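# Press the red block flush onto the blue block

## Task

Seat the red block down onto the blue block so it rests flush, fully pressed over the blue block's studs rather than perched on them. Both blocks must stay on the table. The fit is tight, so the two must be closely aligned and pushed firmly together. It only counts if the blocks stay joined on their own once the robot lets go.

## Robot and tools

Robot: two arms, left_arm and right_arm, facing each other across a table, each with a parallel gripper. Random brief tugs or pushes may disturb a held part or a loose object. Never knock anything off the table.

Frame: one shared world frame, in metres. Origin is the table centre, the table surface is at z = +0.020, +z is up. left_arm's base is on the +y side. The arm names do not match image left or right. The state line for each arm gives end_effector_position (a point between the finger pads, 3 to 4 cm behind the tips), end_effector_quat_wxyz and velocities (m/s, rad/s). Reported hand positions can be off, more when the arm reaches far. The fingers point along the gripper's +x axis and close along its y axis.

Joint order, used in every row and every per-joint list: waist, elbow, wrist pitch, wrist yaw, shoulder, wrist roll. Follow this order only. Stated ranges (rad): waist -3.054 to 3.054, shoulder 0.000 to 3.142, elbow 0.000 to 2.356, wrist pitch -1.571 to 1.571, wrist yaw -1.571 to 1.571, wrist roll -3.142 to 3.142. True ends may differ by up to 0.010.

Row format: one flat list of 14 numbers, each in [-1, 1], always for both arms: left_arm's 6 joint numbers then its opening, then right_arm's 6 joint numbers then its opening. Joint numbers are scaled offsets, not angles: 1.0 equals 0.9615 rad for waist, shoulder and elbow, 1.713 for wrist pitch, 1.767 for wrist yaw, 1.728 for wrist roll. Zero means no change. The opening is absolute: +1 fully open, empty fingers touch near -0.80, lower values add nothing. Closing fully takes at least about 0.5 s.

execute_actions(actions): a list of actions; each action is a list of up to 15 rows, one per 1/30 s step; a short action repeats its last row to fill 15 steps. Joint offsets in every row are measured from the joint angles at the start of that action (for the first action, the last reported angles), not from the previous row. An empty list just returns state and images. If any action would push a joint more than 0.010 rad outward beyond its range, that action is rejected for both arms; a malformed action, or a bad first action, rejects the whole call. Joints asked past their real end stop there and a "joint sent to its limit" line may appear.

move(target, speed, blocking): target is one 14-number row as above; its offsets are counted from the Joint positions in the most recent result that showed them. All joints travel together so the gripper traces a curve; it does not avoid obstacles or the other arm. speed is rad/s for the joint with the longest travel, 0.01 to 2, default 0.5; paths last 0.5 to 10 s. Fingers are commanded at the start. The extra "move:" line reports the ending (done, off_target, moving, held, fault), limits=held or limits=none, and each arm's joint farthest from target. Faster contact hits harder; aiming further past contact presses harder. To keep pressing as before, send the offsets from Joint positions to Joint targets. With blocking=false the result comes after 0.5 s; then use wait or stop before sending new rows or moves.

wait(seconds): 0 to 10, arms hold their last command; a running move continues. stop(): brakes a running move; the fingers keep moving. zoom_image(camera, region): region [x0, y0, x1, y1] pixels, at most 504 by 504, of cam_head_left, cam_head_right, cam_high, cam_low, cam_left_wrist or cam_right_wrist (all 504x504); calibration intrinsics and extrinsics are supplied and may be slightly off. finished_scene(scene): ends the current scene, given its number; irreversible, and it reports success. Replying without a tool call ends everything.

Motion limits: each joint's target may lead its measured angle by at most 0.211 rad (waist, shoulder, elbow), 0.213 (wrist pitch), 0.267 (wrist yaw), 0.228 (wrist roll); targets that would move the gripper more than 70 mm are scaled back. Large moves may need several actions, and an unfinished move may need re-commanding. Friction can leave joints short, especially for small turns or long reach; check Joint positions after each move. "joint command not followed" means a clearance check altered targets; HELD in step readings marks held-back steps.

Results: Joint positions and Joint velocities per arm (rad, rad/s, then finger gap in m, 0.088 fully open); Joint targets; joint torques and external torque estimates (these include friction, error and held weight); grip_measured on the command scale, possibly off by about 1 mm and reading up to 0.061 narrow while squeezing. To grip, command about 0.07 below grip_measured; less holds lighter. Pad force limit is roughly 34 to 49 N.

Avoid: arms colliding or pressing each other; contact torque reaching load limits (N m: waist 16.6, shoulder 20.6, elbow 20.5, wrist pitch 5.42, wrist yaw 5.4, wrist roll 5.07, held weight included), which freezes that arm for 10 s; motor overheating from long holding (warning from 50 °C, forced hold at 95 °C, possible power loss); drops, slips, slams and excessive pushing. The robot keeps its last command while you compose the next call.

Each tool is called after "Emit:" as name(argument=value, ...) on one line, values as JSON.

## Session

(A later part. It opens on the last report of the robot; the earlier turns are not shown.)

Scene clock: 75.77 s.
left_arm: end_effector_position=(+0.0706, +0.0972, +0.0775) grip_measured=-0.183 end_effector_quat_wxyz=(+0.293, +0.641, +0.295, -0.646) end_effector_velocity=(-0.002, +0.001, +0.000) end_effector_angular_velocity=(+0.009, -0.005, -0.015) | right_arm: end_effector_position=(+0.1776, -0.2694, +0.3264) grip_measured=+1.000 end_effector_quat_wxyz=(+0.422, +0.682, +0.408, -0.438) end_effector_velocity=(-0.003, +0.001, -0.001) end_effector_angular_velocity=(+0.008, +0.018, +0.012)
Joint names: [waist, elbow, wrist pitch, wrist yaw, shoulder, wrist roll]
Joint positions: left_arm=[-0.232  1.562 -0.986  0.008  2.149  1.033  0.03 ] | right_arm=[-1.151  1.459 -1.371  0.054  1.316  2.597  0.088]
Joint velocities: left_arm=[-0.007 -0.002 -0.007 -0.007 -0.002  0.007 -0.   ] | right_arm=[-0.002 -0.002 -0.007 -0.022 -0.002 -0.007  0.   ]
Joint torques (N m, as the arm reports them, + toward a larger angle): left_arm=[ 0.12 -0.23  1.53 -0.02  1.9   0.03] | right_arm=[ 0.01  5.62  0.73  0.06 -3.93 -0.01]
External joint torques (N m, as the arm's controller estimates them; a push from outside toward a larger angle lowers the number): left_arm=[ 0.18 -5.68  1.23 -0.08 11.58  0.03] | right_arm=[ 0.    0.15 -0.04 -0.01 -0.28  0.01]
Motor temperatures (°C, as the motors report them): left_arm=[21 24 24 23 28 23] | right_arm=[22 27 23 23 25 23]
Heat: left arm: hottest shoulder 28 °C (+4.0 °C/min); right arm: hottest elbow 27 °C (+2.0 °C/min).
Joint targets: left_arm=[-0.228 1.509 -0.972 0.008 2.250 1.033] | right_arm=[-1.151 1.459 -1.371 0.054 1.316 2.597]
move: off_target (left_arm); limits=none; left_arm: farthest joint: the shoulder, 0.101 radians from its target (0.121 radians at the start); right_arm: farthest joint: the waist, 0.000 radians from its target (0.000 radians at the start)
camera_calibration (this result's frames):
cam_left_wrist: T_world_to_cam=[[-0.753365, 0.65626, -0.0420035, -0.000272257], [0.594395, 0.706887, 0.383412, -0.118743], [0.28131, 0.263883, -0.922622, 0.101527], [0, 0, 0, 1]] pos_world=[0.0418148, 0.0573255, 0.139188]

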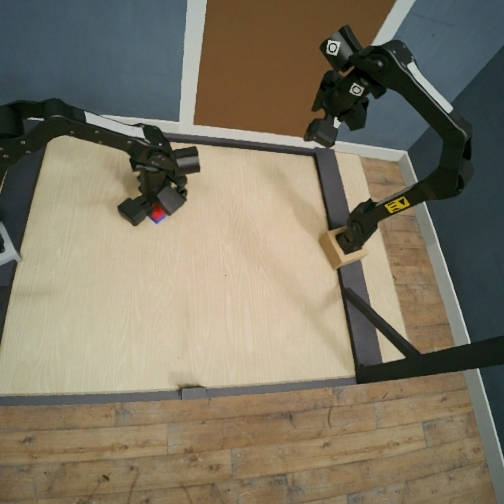

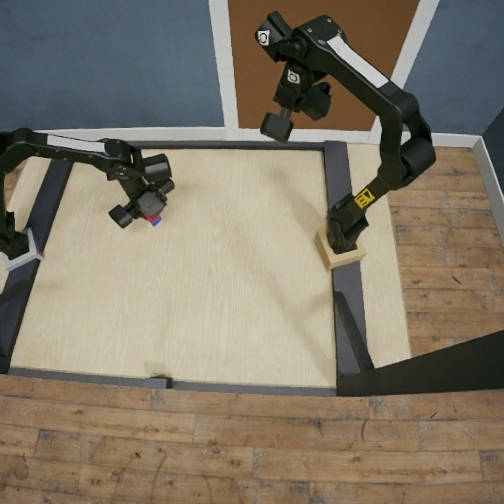

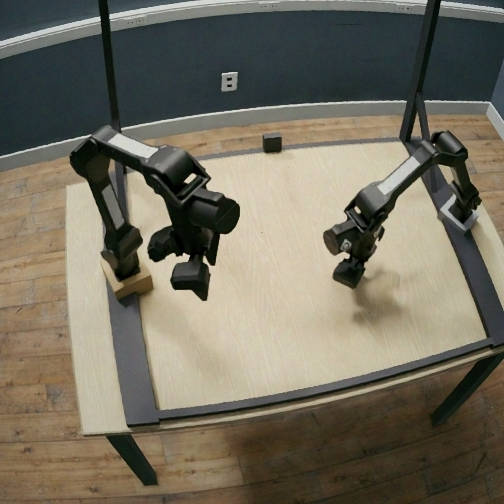

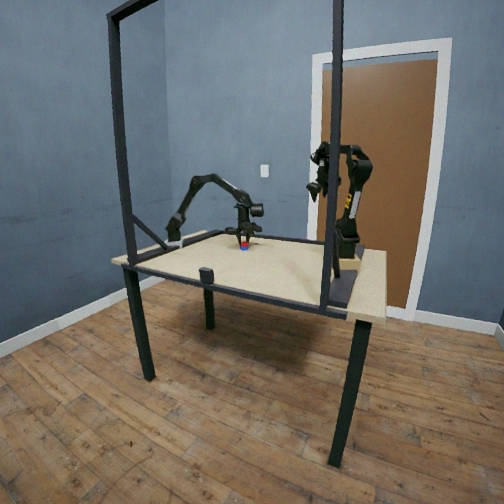

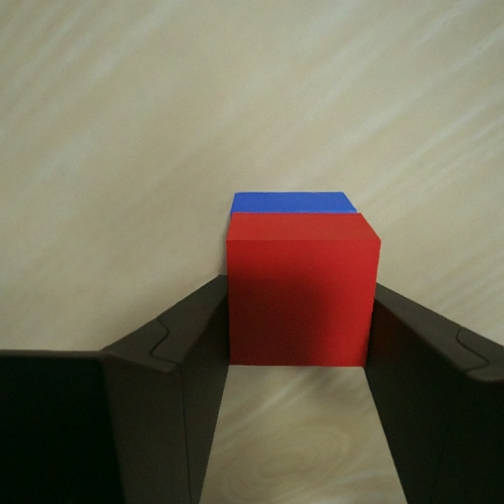

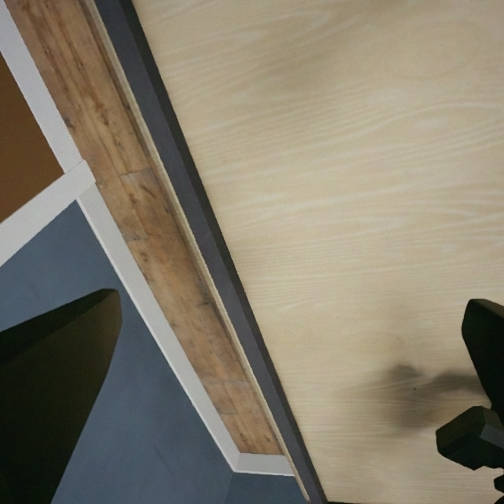

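Emit:
move(target=[0.004,0.028,-0.003,0,-0.04,-0.007,-0.32,0,0,0,0,0,0,1], speed=0.05)

Emit:
zoom_image(camera="cam_left_wrist", region=[200,150,400,300])

Scene clock: 79.93 s.
left_arm: end_effector_position=(+0.0722, +0.0921, +0.0897) grip_measured=-0.183 end_effector_quat_wxyz=(+0.307, +0.638, +0.285, -0.646) end_effector_velocity=(+0.001, -0.002, +0.008) end_effector_angular_velocity=(-0.014, -0.012, +0.005) | right_arm: end_effector_position=(+0.1776, -0.2694, +0.3264) grip_measured=+1.000 end_effector_quat_wxyz=(+0.422, +0.682, +0.408, -0.438) end_effector_velocity=(-0.003, -0.004, -0.002) end_effector_angular_velocity=(-0.022, +0.010, +0.007)
Joint names: [waist, elbow, wrist pitch, wrist yaw, shoulder, wrist roll]
Joint positions: left_arm=[-0.232  1.575 -0.989  0.008  2.125  1.024  0.03 ] | right_arm=[-1.151  1.459 -1.371  0.054  1.316  2.597  0.088]
Joint velocities: left_arm=[-0.002  0.007 -0.007 -0.007 -0.017 -0.007 -0.   ] | right_arm=[ 0.002 -0.002 -0.022  0.007 -0.002 -0.007  0.   ]
Joint torques (N m, as the arm reports them, + toward a larger angle): left_arm=[  0.39   8.16   0.14   0.03 -12.03  -0.07] | right_arm=[ 0.02  5.62  0.73  0.06 -3.93 -0.01]
External joint torques (N m, as the arm's controller estimates them; a push from outside toward a larger angle lowers the number): left_arm=[ 0.39  2.5  -0.24 -0.03 -2.27 -0.07] | right_arm=[-0.01  0.12 -0.02  0.   -0.22  0.01]
Motor temperatures (°C, as the motors report them): left_arm=[21 24 24 23 27 23] | right_arm=[22 27 23 23 25 23]
Heat: left arm: hottest shoulder 27 °C (+3.0 °C/min); right arm: hottest elbow 27 °C (+2.0 °C/min).
Joint targets: left_arm=[-0.228 1.588 -0.991 0.008 2.111 1.021] | right_arm=[-1.151 1.459 -1.371 0.054 1.316 2.597]
move: off_target (left_arm); limits=none; left_arm: farthest joint: the shoulder, 0.015 radians from its target (0.038 radians at the start); right_arm: farthest joint: the waist, 0.000 radians from its target (0.000 radians at the start)
camera_calibration (this result's frames):
cam_left_wrist: T_world_to_cam=[[-0.758255, 0.648072, -0.0710833, 0.00849558], [0.584551, 0.724086, 0.366059, -0.12013], [0.288703, 0.236014, -0.927873, 0.116208], [0, 0, 0, 1]] pos_world=[0.043114, 0.0540515, 0.152405]

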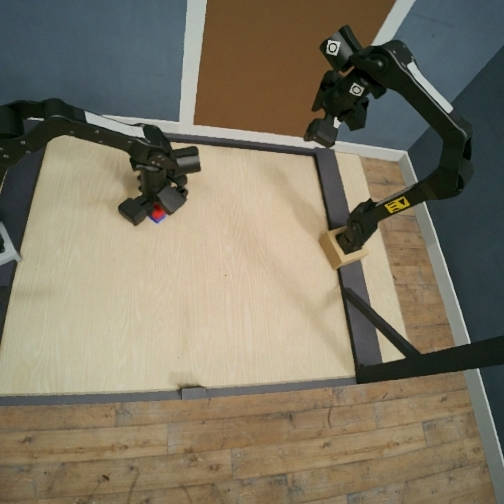

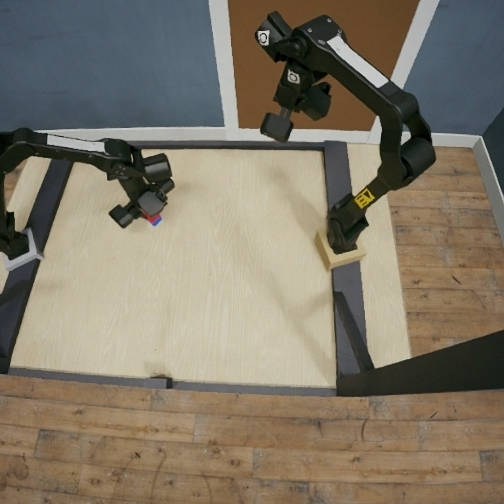

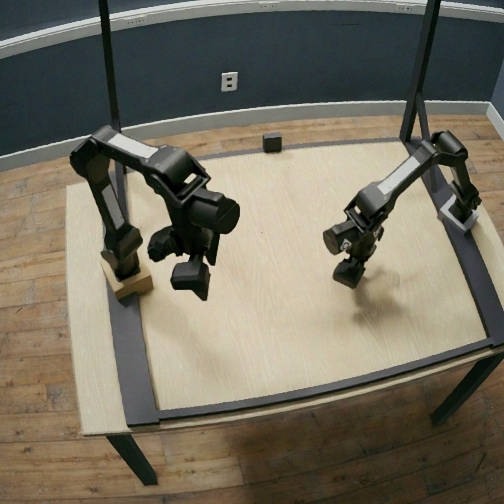

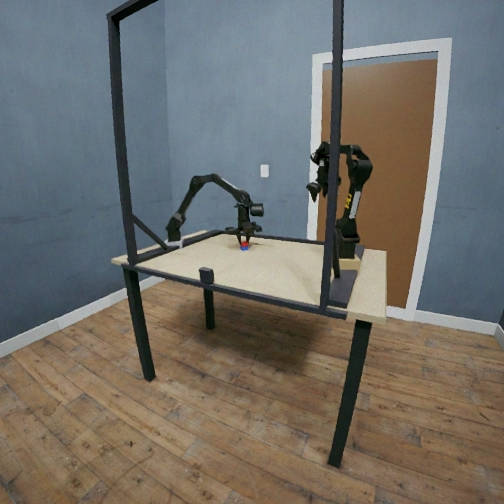

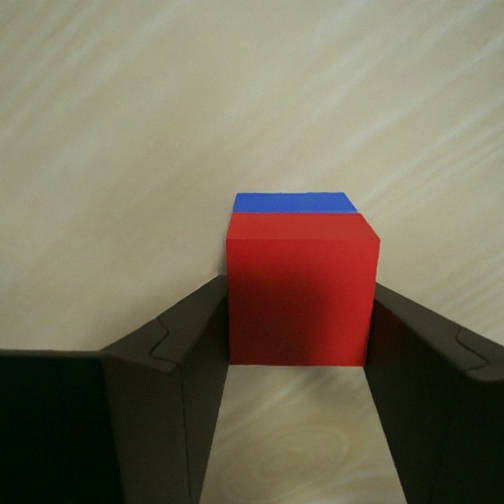

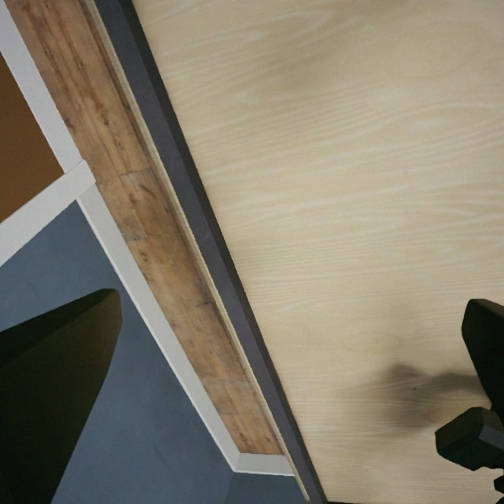

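Region (200, 150, 400, 300) of cam_left_wrist's 504x504 image, scaled by 2.520, with more detail than that image has; it fills the top 378 rows of this view, and the rest is white.

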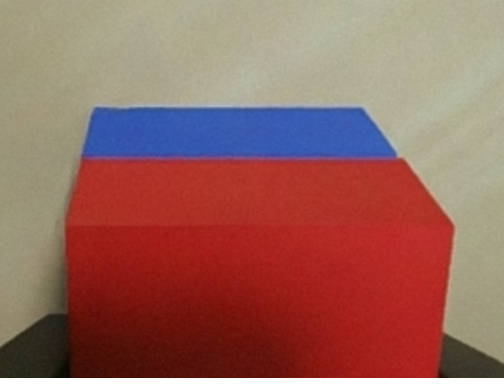

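Now aligned; press again.

Emit:
move(target=[0,-0.1,0.012,0,0.145,0,-0.32,0,0,0,0,0,0,1], speed=0.05)

Emit:
zoom_image(camera="cam_left_wrist", region=[200,150,400,300])

Emit:
zoom_image(camera="cam_low", region=[225,225,265,255])

Scene clock: 86.63 s.
left_arm: end_effector_position=(+0.0704, +0.0975, +0.0742) grip_measured=-0.183 end_effector_quat_wxyz=(+0.296, +0.639, +0.297, -0.645) end_effector_velocity=(+0.000, -0.001, +0.000) end_effector_angular_velocity=(-0.005, -0.009, -0.024) | right_arm: end_effector_position=(+0.1776, -0.2694, +0.3264) grip_measured=+1.000 end_effector_quat_wxyz=(+0.422, +0.682, +0.408, -0.438) end_effector_velocity=(-0.002, -0.001, -0.001) end_effector_angular_velocity=(-0.002, +0.009, +0.007)
Joint names: [waist, elbow, wrist pitch, wrist yaw, shoulder, wrist roll]
Joint positions: left_arm=[-0.232  1.551 -0.973  0.008  2.151  1.024  0.03 ] | right_arm=[-1.151  1.459 -1.371  0.054  1.316  2.597  0.088]
Joint velocities: left_arm=[-0.002 -0.002  0.007 -0.007 -0.002  0.022  0.   ] | right_arm=[-0.002 -0.002 -0.007 -0.007 -0.002 -0.007  0.   ]
Joint torques (N m, as the arm reports them, + toward a larger angle): left_arm=[ 0.02 -2.8   0.78  0.05  3.41  0.01] | right_arm=[ 0.    5.62  0.73  0.06 -3.93  0.  ]
External joint torques (N m, as the arm's controller estimates them; a push from outside toward a larger angle lowers the number): left_arm=[ 0.02 -8.22  0.47 -0.01 13.03  0.01] | right_arm=[ 0.    0.12 -0.04 -0.01 -0.25  0.01]
Motor temperatures (°C, as the motors report them): left_arm=[21 25 24 23 28 23] | right_arm=[22 27 23 23 25 23]
Heat: left arm: hottest shoulder 28 °C (+3.0 °C/min); right arm: hottest elbow 27 °C (+1.0 °C/min).
Joint targets: left_arm=[-0.232 1.480 -0.968 0.008 2.265 1.024] | right_arm=[-1.151 1.459 -1.371 0.054 1.316 2.597]
move: off_target (left_arm); limits=none; left_arm: farthest joint: the shoulder, 0.113 radians from its target (0.140 radians at the start); right_arm: farthest joint: the waist, 0.000 radians from its target (0.000 radians at the start)
camera_calibration (this result's frames):
cam_left_wrist: T_world_to_cam=[[-0.7591, 0.649591, -0.0424115, 0.00027782], [0.588218, 0.712371, 0.382788, -0.11769], [0.278869, 0.265627, -0.922862, 0.0984439], [0, 0, 0, 1]] pos_world=[0.0419851, 0.0575089, 0.135912]

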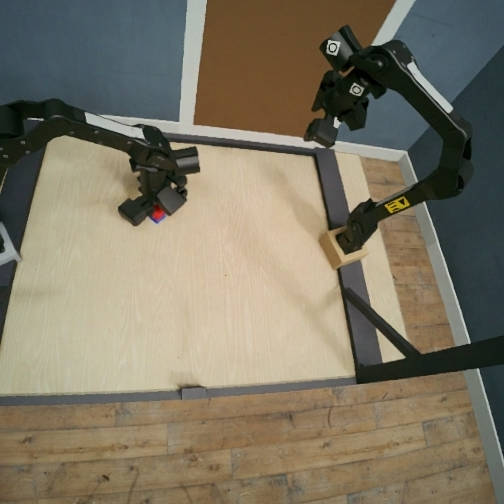

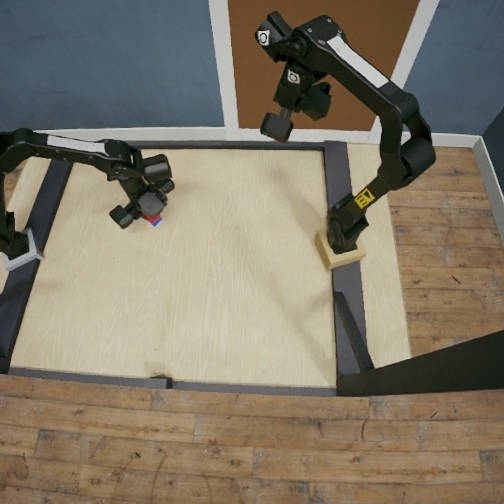

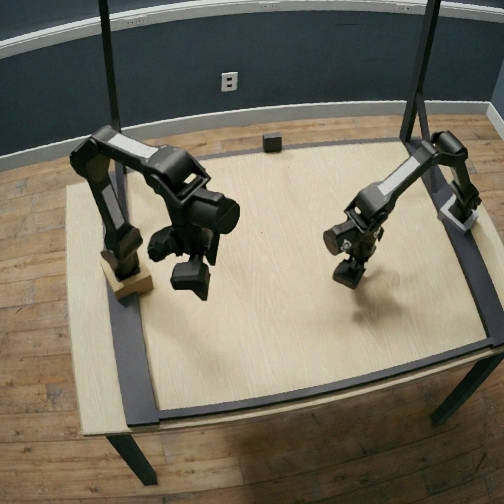

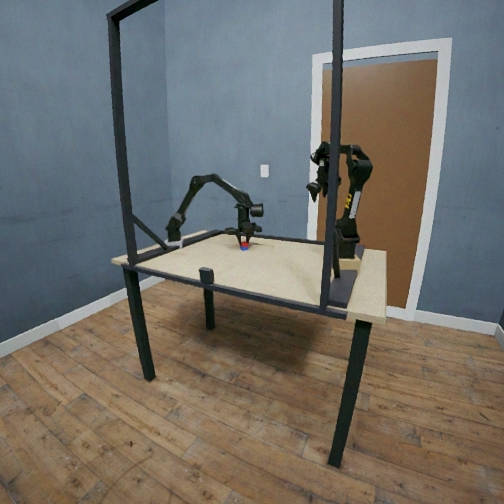

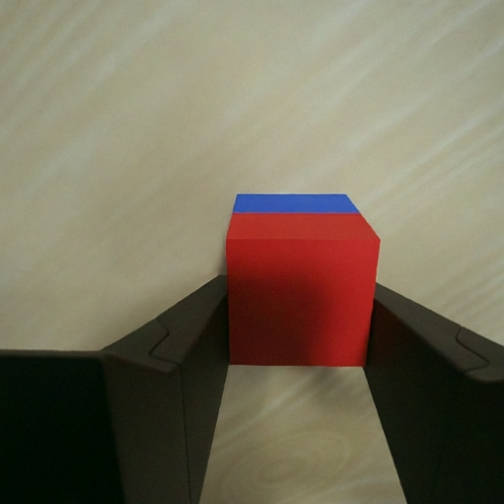

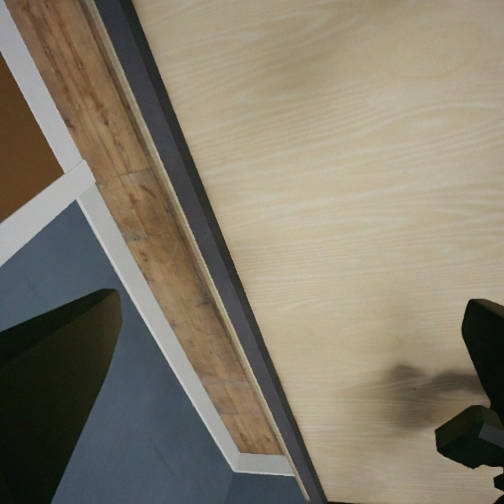

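Region (200, 150, 400, 300) of cam_left_wrist's 504x504 image, scaled by 2.520, with more detail than that image has; it fills the top 378 rows of this view, and the rest is white.

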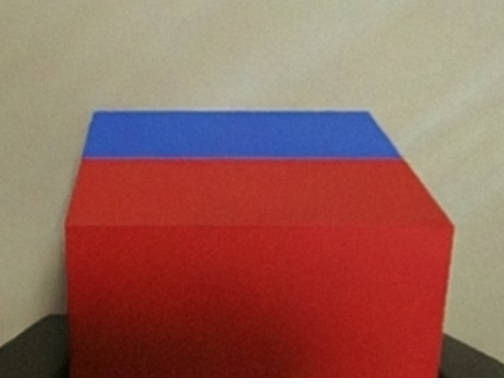

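Region (225, 225, 265, 255) of cam_low's 504x504 image, scaled by 12.600, with more detail than that image has; it fills the top 378 rows of this view, and the rest is white.

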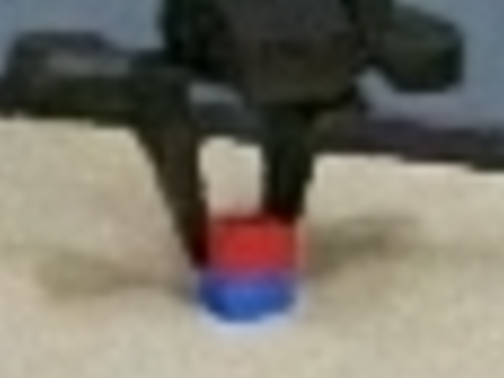

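Emit:
move(target=[0,-0.105,0.006,0,0.165,0,-0.36,0,0,0,0,0,0,1], speed=0.1)

Emit:
zoom_image(camera="cam_left_wrist", region=[200,150,400,300])

Emit:
move(target=[0,0.03,0,0,-0.04,0,-0.3,0,0,0,0,0,0,1], speed=0.05)

Emit:
move(target=[0,0,0,0,0,0,0.5,0,0,0,0,0,0,1])

Emit:
move(target=[0,0.05,-0.06,0,-0.1,0,0.5,0,0,0,0,0,0,1], speed=0.2)

Emit:
zoom_image(camera="cam_low", region=[225,225,265,255])

Scene clock: 96.97 s.
left_arm: end_effector_position=(+0.0702, +0.0982, +0.0729) grip_measured=-0.183 end_effector_quat_wxyz=(+0.295, +0.639, +0.298, -0.645) end_effector_velocity=(-0.003, +0.001, +0.000) end_effector_angular_velocity=(+0.005, +0.009, +0.005) | right_arm: end_effector_position=(+0.1776, -0.2694, +0.3264) grip_measured=+1.000 end_effector_quat_wxyz=(+0.422, +0.682, +0.408, -0.438) end_effector_velocity=(-0.006, -0.002, -0.003) end_effector_angular_velocity=(-0.005, +0.032, +0.012)
Joint names: [waist, elbow, wrist pitch, wrist yaw, shoulder, wrist roll]
Joint positions: left_arm=[-0.232  1.548 -0.971  0.008  2.153  1.024  0.03 ] | right_arm=[-1.151  1.459 -1.371  0.054  1.316  2.597  0.088]
Joint velocities: left_arm=[-0.002 -0.002 -0.007  0.007 -0.002 -0.007  0.   ] | right_arm=[-0.002 -0.007 -0.022 -0.022 -0.002 -0.007  0.   ]
Joint torques (N m, as the arm reports them, + toward a larger angle): left_arm=[-0.06 -3.76  0.97  0.04  5.17  0.01] | right_arm=[ 0.01  5.62  0.73  0.05 -3.93  0.  ]
External joint torques (N m, as the arm's controller estimates them; a push from outside toward a larger angle lowers the number): left_arm=[-0.05 -9.16  0.66 -0.02 14.77  0.  ] | right_arm=[ 0.02  0.17 -0.01 -0.01 -0.26  0.01]
Motor temperatures (°C, as the motors report them): left_arm=[21 24 24 23 27 23] | right_arm=[22 28 23 23 25 23]
Heat: left arm: hottest shoulder 27 °C (+1.0 °C/min); right arm: hottest elbow 28 °C (+2.0 °C/min).
Joint targets: left_arm=[-0.232 1.470 -0.964 0.008 2.278 1.024] | right_arm=[-1.151 1.459 -1.371 0.054 1.316 2.597]
move: off_target (left_arm); limits=none; left_arm: farthest joint: the shoulder, 0.157 radians from its target (0.159 radians at the start); right_arm: farthest joint: the waist, 0.000 radians from its target (0.000 radians at the start)
camera_calibration (this result's frames):
cam_left_wrist: T_world_to_cam=[[-0.759134, 0.649696, -0.040129, -0.000510846], [0.588538, 0.711399, 0.384101, -0.117537], [0.278097, 0.267967, -0.922419, 0.0969291], [0, 0, 0, 1]] pos_world=[0.0418317, 0.0579739, 0.134535]

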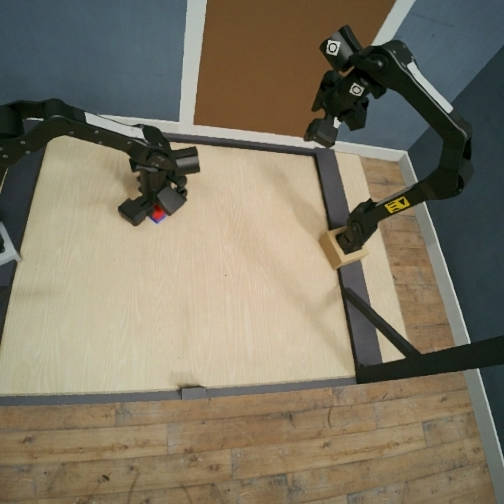

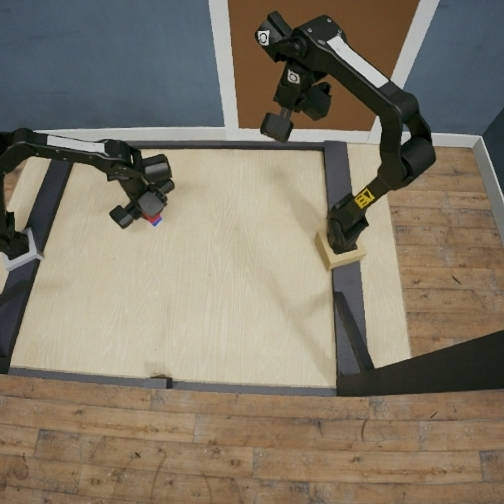

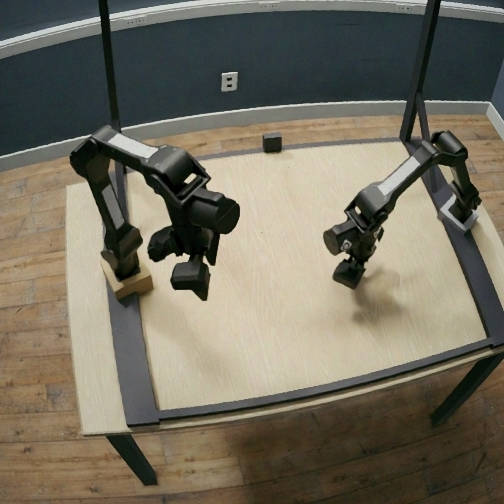

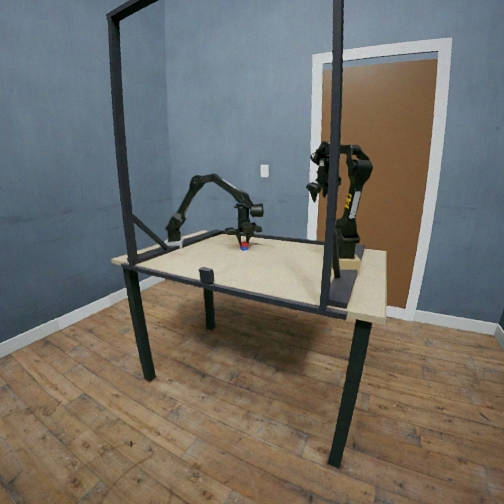

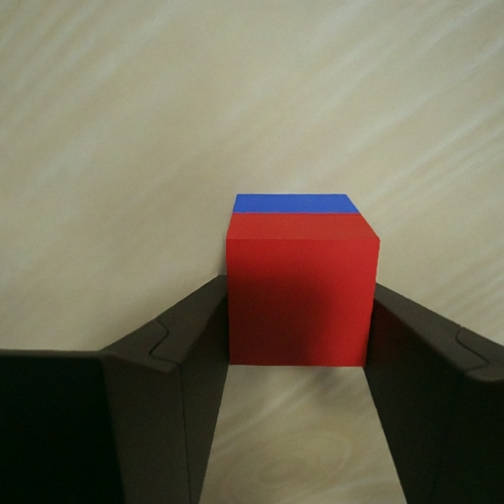

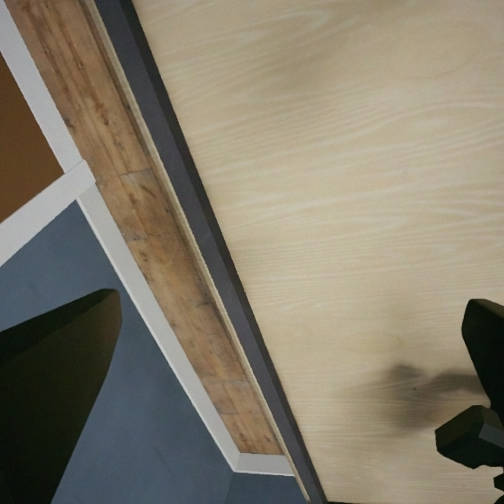

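Region (200, 150, 400, 300) of cam_left_wrist's 504x504 image, scaled by 2.520, with more detail than that image has; it fills the top 378 rows of this view, and the rest is white.

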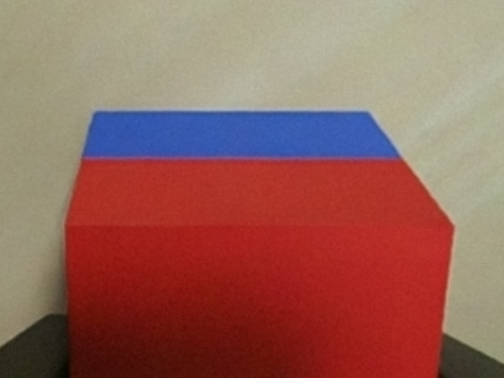

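Scene clock: 97.97 s.
left_arm: end_effector_position=(+0.0724, +0.0916, +0.0873) grip_measured=-0.183 end_effector_quat_wxyz=(+0.309, +0.637, +0.283, -0.646) end_effector_velocity=(-0.001, +0.002, +0.000) end_effector_angular_velocity=(+0.009, -0.004, +0.020) | right_arm: end_effector_position=(+0.1776, -0.2694, +0.3264) grip_measured=+1.000 end_effector_quat_wxyz=(+0.422, +0.682, +0.408, -0.438) end_effector_velocity=(-0.003, -0.000, -0.001) end_effector_angular_velocity=(-0.006, +0.006, +0.026)
Joint names: [waist, elbow, wrist pitch, wrist yaw, shoulder, wrist roll]
Joint positions: left_arm=[-0.232  1.565 -0.972  0.008  2.125  1.024  0.03 ] | right_arm=[-1.151  1.459 -1.371  0.054  1.316  2.597  0.088]
Joint velocities: left_arm=[-0.002 -0.002 -0.007 -0.007 -0.002 -0.022  0.   ] | right_arm=[ 0.002 -0.002 -0.007 -0.007 -0.002 -0.022  0.   ]
Joint torques (N m, as the arm reports them, + toward a larger angle): left_arm=[  0.13   8.2    0.5    0.06 -11.68   0.01] | right_arm=[ 0.02  5.62  0.74  0.06 -3.93 -0.01]
External joint torques (N m, as the arm's controller estimates them; a push from outside toward a larger angle lowers the number): left_arm=[ 0.07  2.67  0.12  0.01 -2.09  0.01] | right_arm=[ 0.02  0.11 -0.05 -0.01 -0.27  0.01]
Motor temperatures (°C, as the motors report them): left_arm=[21 24 24 23 27 23] | right_arm=[22 28 23 23 25 23]
Heat: left arm: hottest shoulder 27 °C (+1.0 °C/min); right arm: hottest elbow 28 °C (+2.0 °C/min).
Joint targets: left_arm=[-0.232 1.577 -0.971 0.008 2.114 1.024] | right_arm=[-1.151 1.459 -1.371 0.054 1.316 2.597]
move: off_target (left_arm); limits=none; left_arm: farthest joint: the elbow, 0.012 radians from its target (0.028 radians at the start); right_arm: farthest joint: the waist, 0.000 radians from its target (0.000 radians at the start)
camera_calibration (this result's frames):
cam_left_wrist: T_world_to_cam=[[-0.758362, 0.647355, -0.0762782, 0.00929879], [0.583583, 0.726422, 0.362963, -0.118851], [0.290376, 0.230743, -0.928676, 0.114462], [0, 0, 0, 1]] pos_world=[0.043174, 0.0539048, 0.150146]

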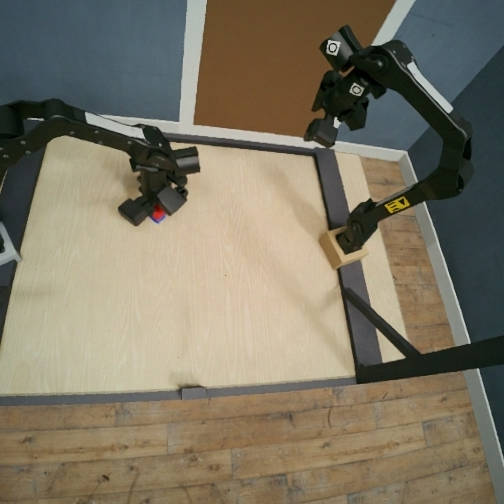

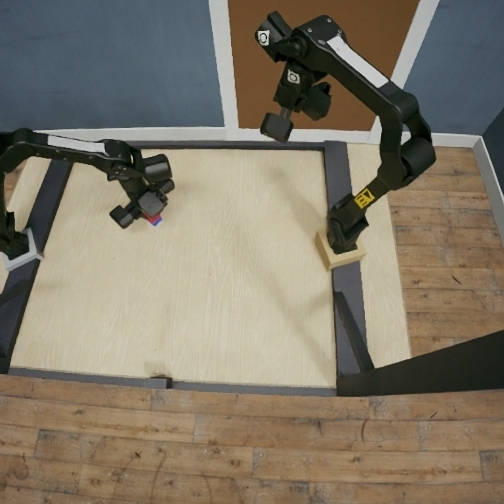

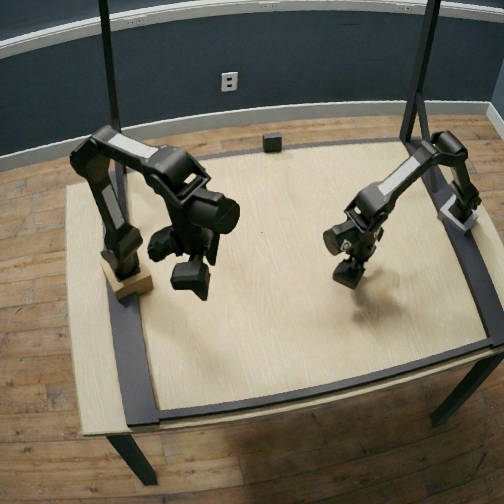

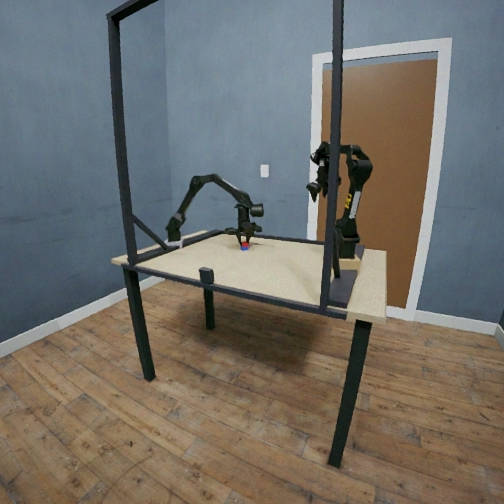

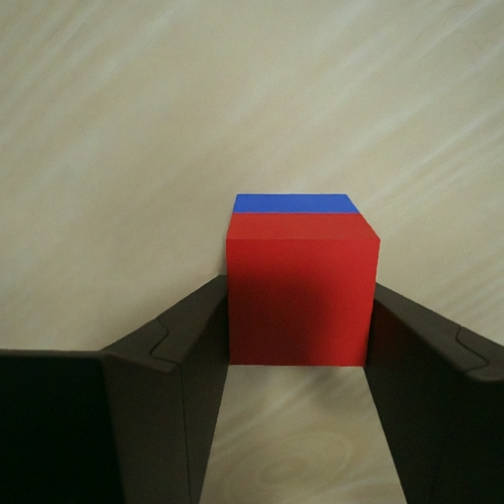

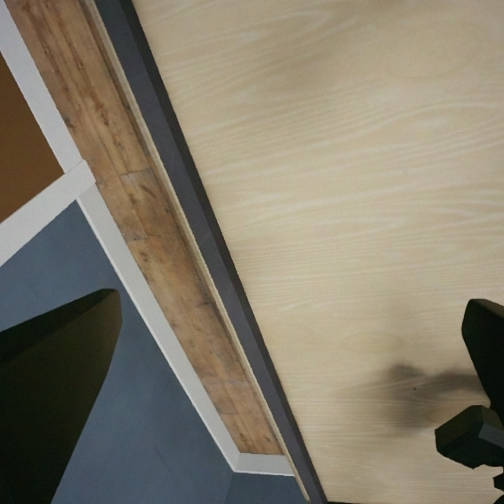

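Scene clock: 98.63 s.
left_arm: end_effector_position=(+0.0724, +0.0916, +0.0873) grip_measured=+0.495 end_effector_quat_wxyz=(+0.309, +0.637, +0.283, -0.646) end_effector_velocity=(-0.001, +0.002, +0.000) end_effector_angular_velocity=(+0.009, -0.004, +0.020) | right_arm: end_effector_position=(+0.1776, -0.2694, +0.3264) grip_measured=+1.000 end_effector_quat_wxyz=(+0.422, +0.682, +0.408, -0.438) end_effector_velocity=(-0.001, -0.003, +0.001) end_effector_angular_velocity=(-0.013, -0.007, +0.016)
Joint names: [waist, elbow, wrist pitch, wrist yaw, shoulder, wrist roll]
Joint positions: left_arm=[-0.232  1.565 -0.972  0.008  2.125  1.024  0.063] | right_arm=[-1.151  1.459 -1.371  0.054  1.316  2.597  0.088]
Joint velocities: left_arm=[-0.002 -0.002 -0.007 -0.007 -0.002 -0.022  0.001] | right_arm=[-0.002 -0.002 -0.007  0.007 -0.007 -0.022  0.   ]
Joint torques (N m, as the arm reports them, + toward a larger angle): left_arm=[ -0.11   6.56   0.41   0.07 -10.22   0.06] | right_arm=[ 0.01  5.61  0.73  0.06 -3.93  0.  ]
External joint torques (N m, as the arm's controller estimates them; a push from outside toward a larger angle lowers the number): left_arm=[-0.1   0.97  0.03  0.02 -0.56  0.06] | right_arm=[ 0.    0.08 -0.02 -0.01 -0.15  0.01]
Motor temperatures (°C, as the motors report them): left_arm=[21 24 24 23 27 23] | right_arm=[22 28 23 23 25 23]
Heat: left arm: hottest shoulder 27 °C (+1.0 °C/min); right arm: hottest elbow 28 °C (+2.0 °C/min).
Joint targets: left_arm=[-0.232 1.565 -0.972 0.008 2.125 1.024] | right_arm=[-1.151 1.459 -1.371 0.054 1.316 2.597]
move: done; limits=none; left_arm: farthest joint: the waist, 0.000 radians from its target (0.000 radians at the start); right_arm: farthest joint: the waist, 0.000 radians from its target (0.000 radians at the start)
camera_calibration (this result's frames):
cam_left_wrist: T_world_to_cam=[[-0.758362, 0.647355, -0.0762782, 0.00929879], [0.583583, 0.726422, 0.362963, -0.118851], [0.290376, 0.230743, -0.928676, 0.114462], [0, 0, 0, 1]] pos_world=[0.043174, 0.0539048, 0.150146]

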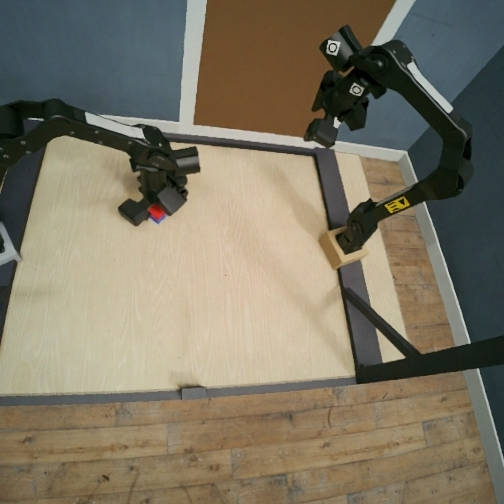

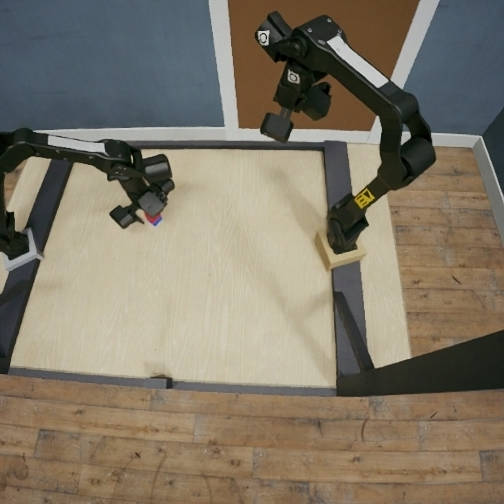

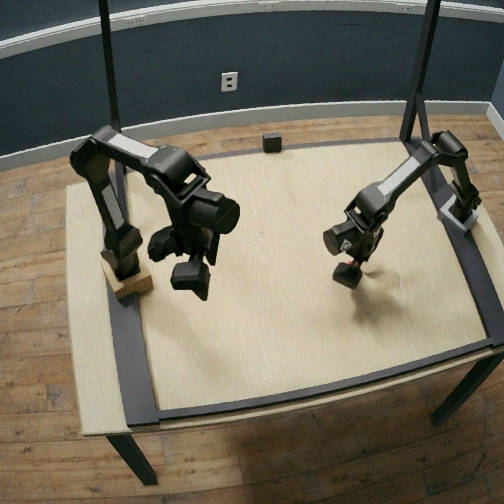

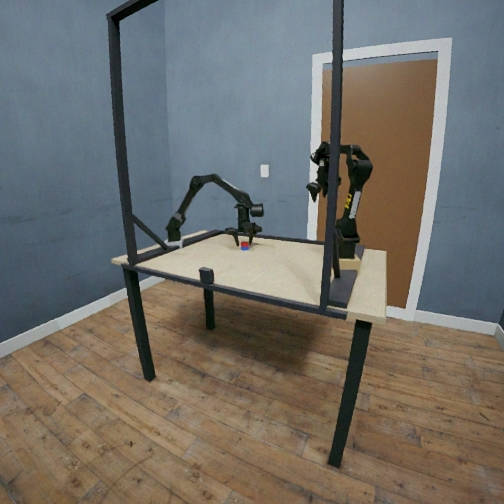

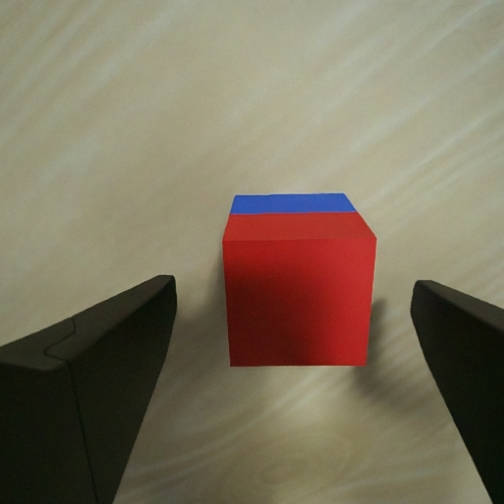

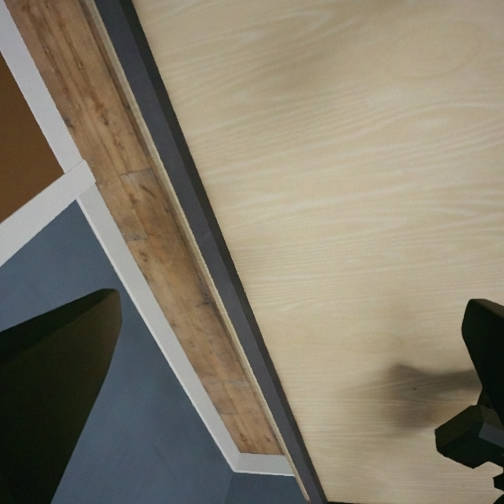

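Scene clock: 99.63 s.
left_arm: end_effector_position=(+0.0702, +0.0980, +0.1281) grip_measured=+0.497 end_effector_quat_wxyz=(+0.317, +0.636, +0.276, -0.647) end_effector_velocity=(-0.003, +0.001, +0.000) end_effector_angular_velocity=(+0.005, +0.010, +0.004) | right_arm: end_effector_position=(+0.1776, -0.2694, +0.3264) grip_measured=+1.000 end_effector_quat_wxyz=(+0.422, +0.682, +0.408, -0.438) end_effector_velocity=(-0.001, -0.001, -0.002) end_effector_angular_velocity=(-0.005, +0.012, +0.007)
Joint names: [waist, elbow, wrist pitch, wrist yaw, shoulder, wrist roll]
Joint positions: left_arm=[-0.232  1.602 -1.072  0.008  2.041  1.024  0.063] | right_arm=[-1.151  1.459 -1.371  0.054  1.316  2.597  0.088]
Joint velocities: left_arm=[-0.002 -0.002 -0.007  0.007 -0.002 -0.007 -0.   ] | right_arm=[-0.002 -0.002 -0.007 -0.007  0.002 -0.007  0.   ]
Joint torques (N m, as the arm reports them, + toward a larger angle): left_arm=[ -0.12   8.24   0.25   0.05 -10.96   0.1 ] | right_arm=[ 0.01  5.62  0.73  0.05 -3.94  0.  ]
External joint torques (N m, as the arm's controller estimates them; a push from outside toward a larger angle lowers the number): left_arm=[-0.11  2.45 -0.19  0.   -1.72  0.1 ] | right_arm=[ 0.03  0.16 -0.03 -0.02 -0.31  0.01]
Motor temperatures (°C, as the motors report them): left_arm=[21 24 24 23 27 23] | right_arm=[22 28 23 23 25 23]
Heat: left arm: hottest shoulder 27 °C (+1.0 °C/min); right arm: hottest elbow 28 °C (+2.0 °C/min).
Joint targets: left_arm=[-0.232 1.613 -1.075 0.008 2.030 1.024] | right_arm=[-1.151 1.459 -1.371 0.054 1.316 2.597]
move: off_target (left_arm); limits=none; left_arm: farthest joint: the shoulder, 0.012 radians from its target (0.097 radians at the start); right_arm: farthest joint: the waist, 0.000 radians from its target (0.000 radians at the start)
camera_calibration (this result's frames):
cam_left_wrist: T_world_to_cam=[[-0.757768, 0.645555, -0.0951166, 0.00917177], [0.581106, 0.73393, 0.351657, -0.136234], [0.296823, 0.211202, -0.931284, 0.153319], [0, 0, 0, 1]] pos_world=[0.0406078, 0.061684, 0.191563]

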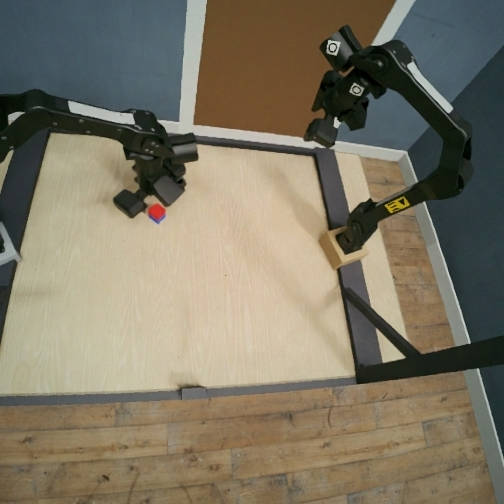

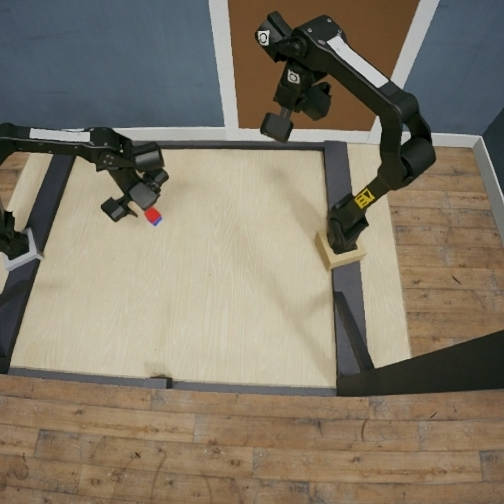

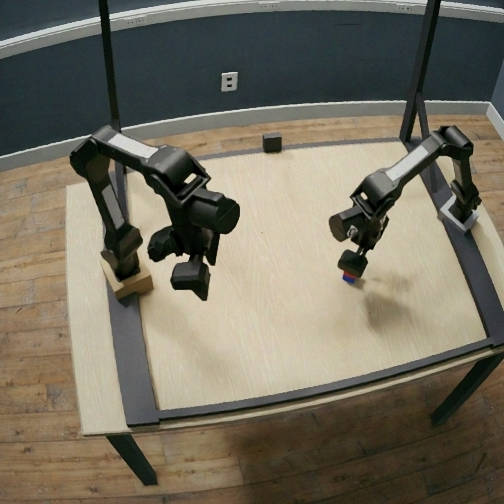

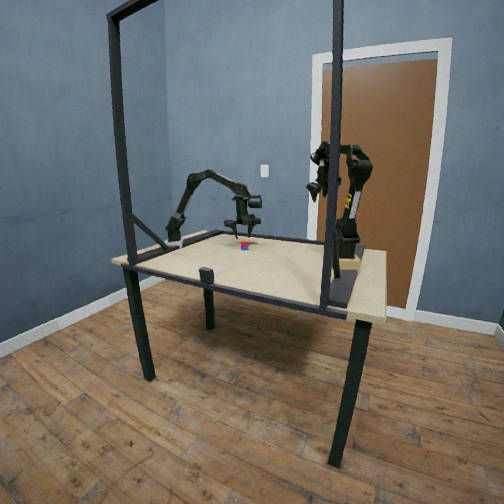

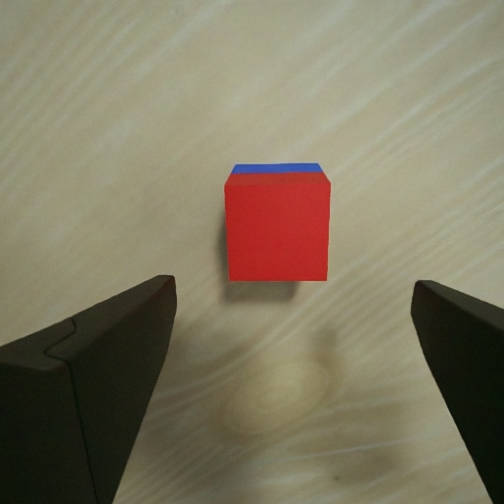

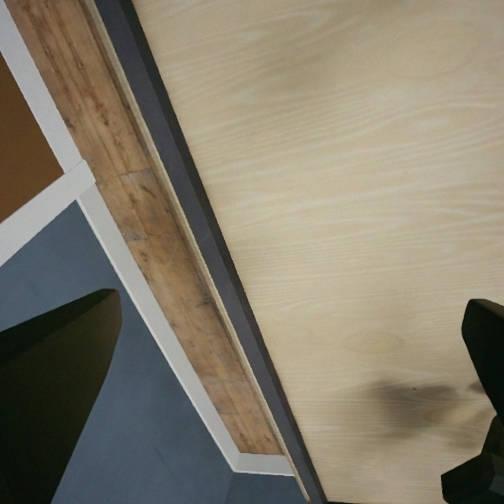

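Region (225, 225, 265, 255) of cam_low's 504x504 image, scaled by 12.600, with more detail than that image has; it fills the top 378 rows of this view, and the rest is white.

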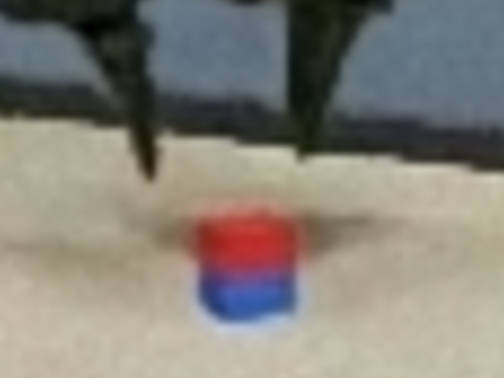

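Emit:
finished_scene(scene=1)

The scene is finished: the task was done.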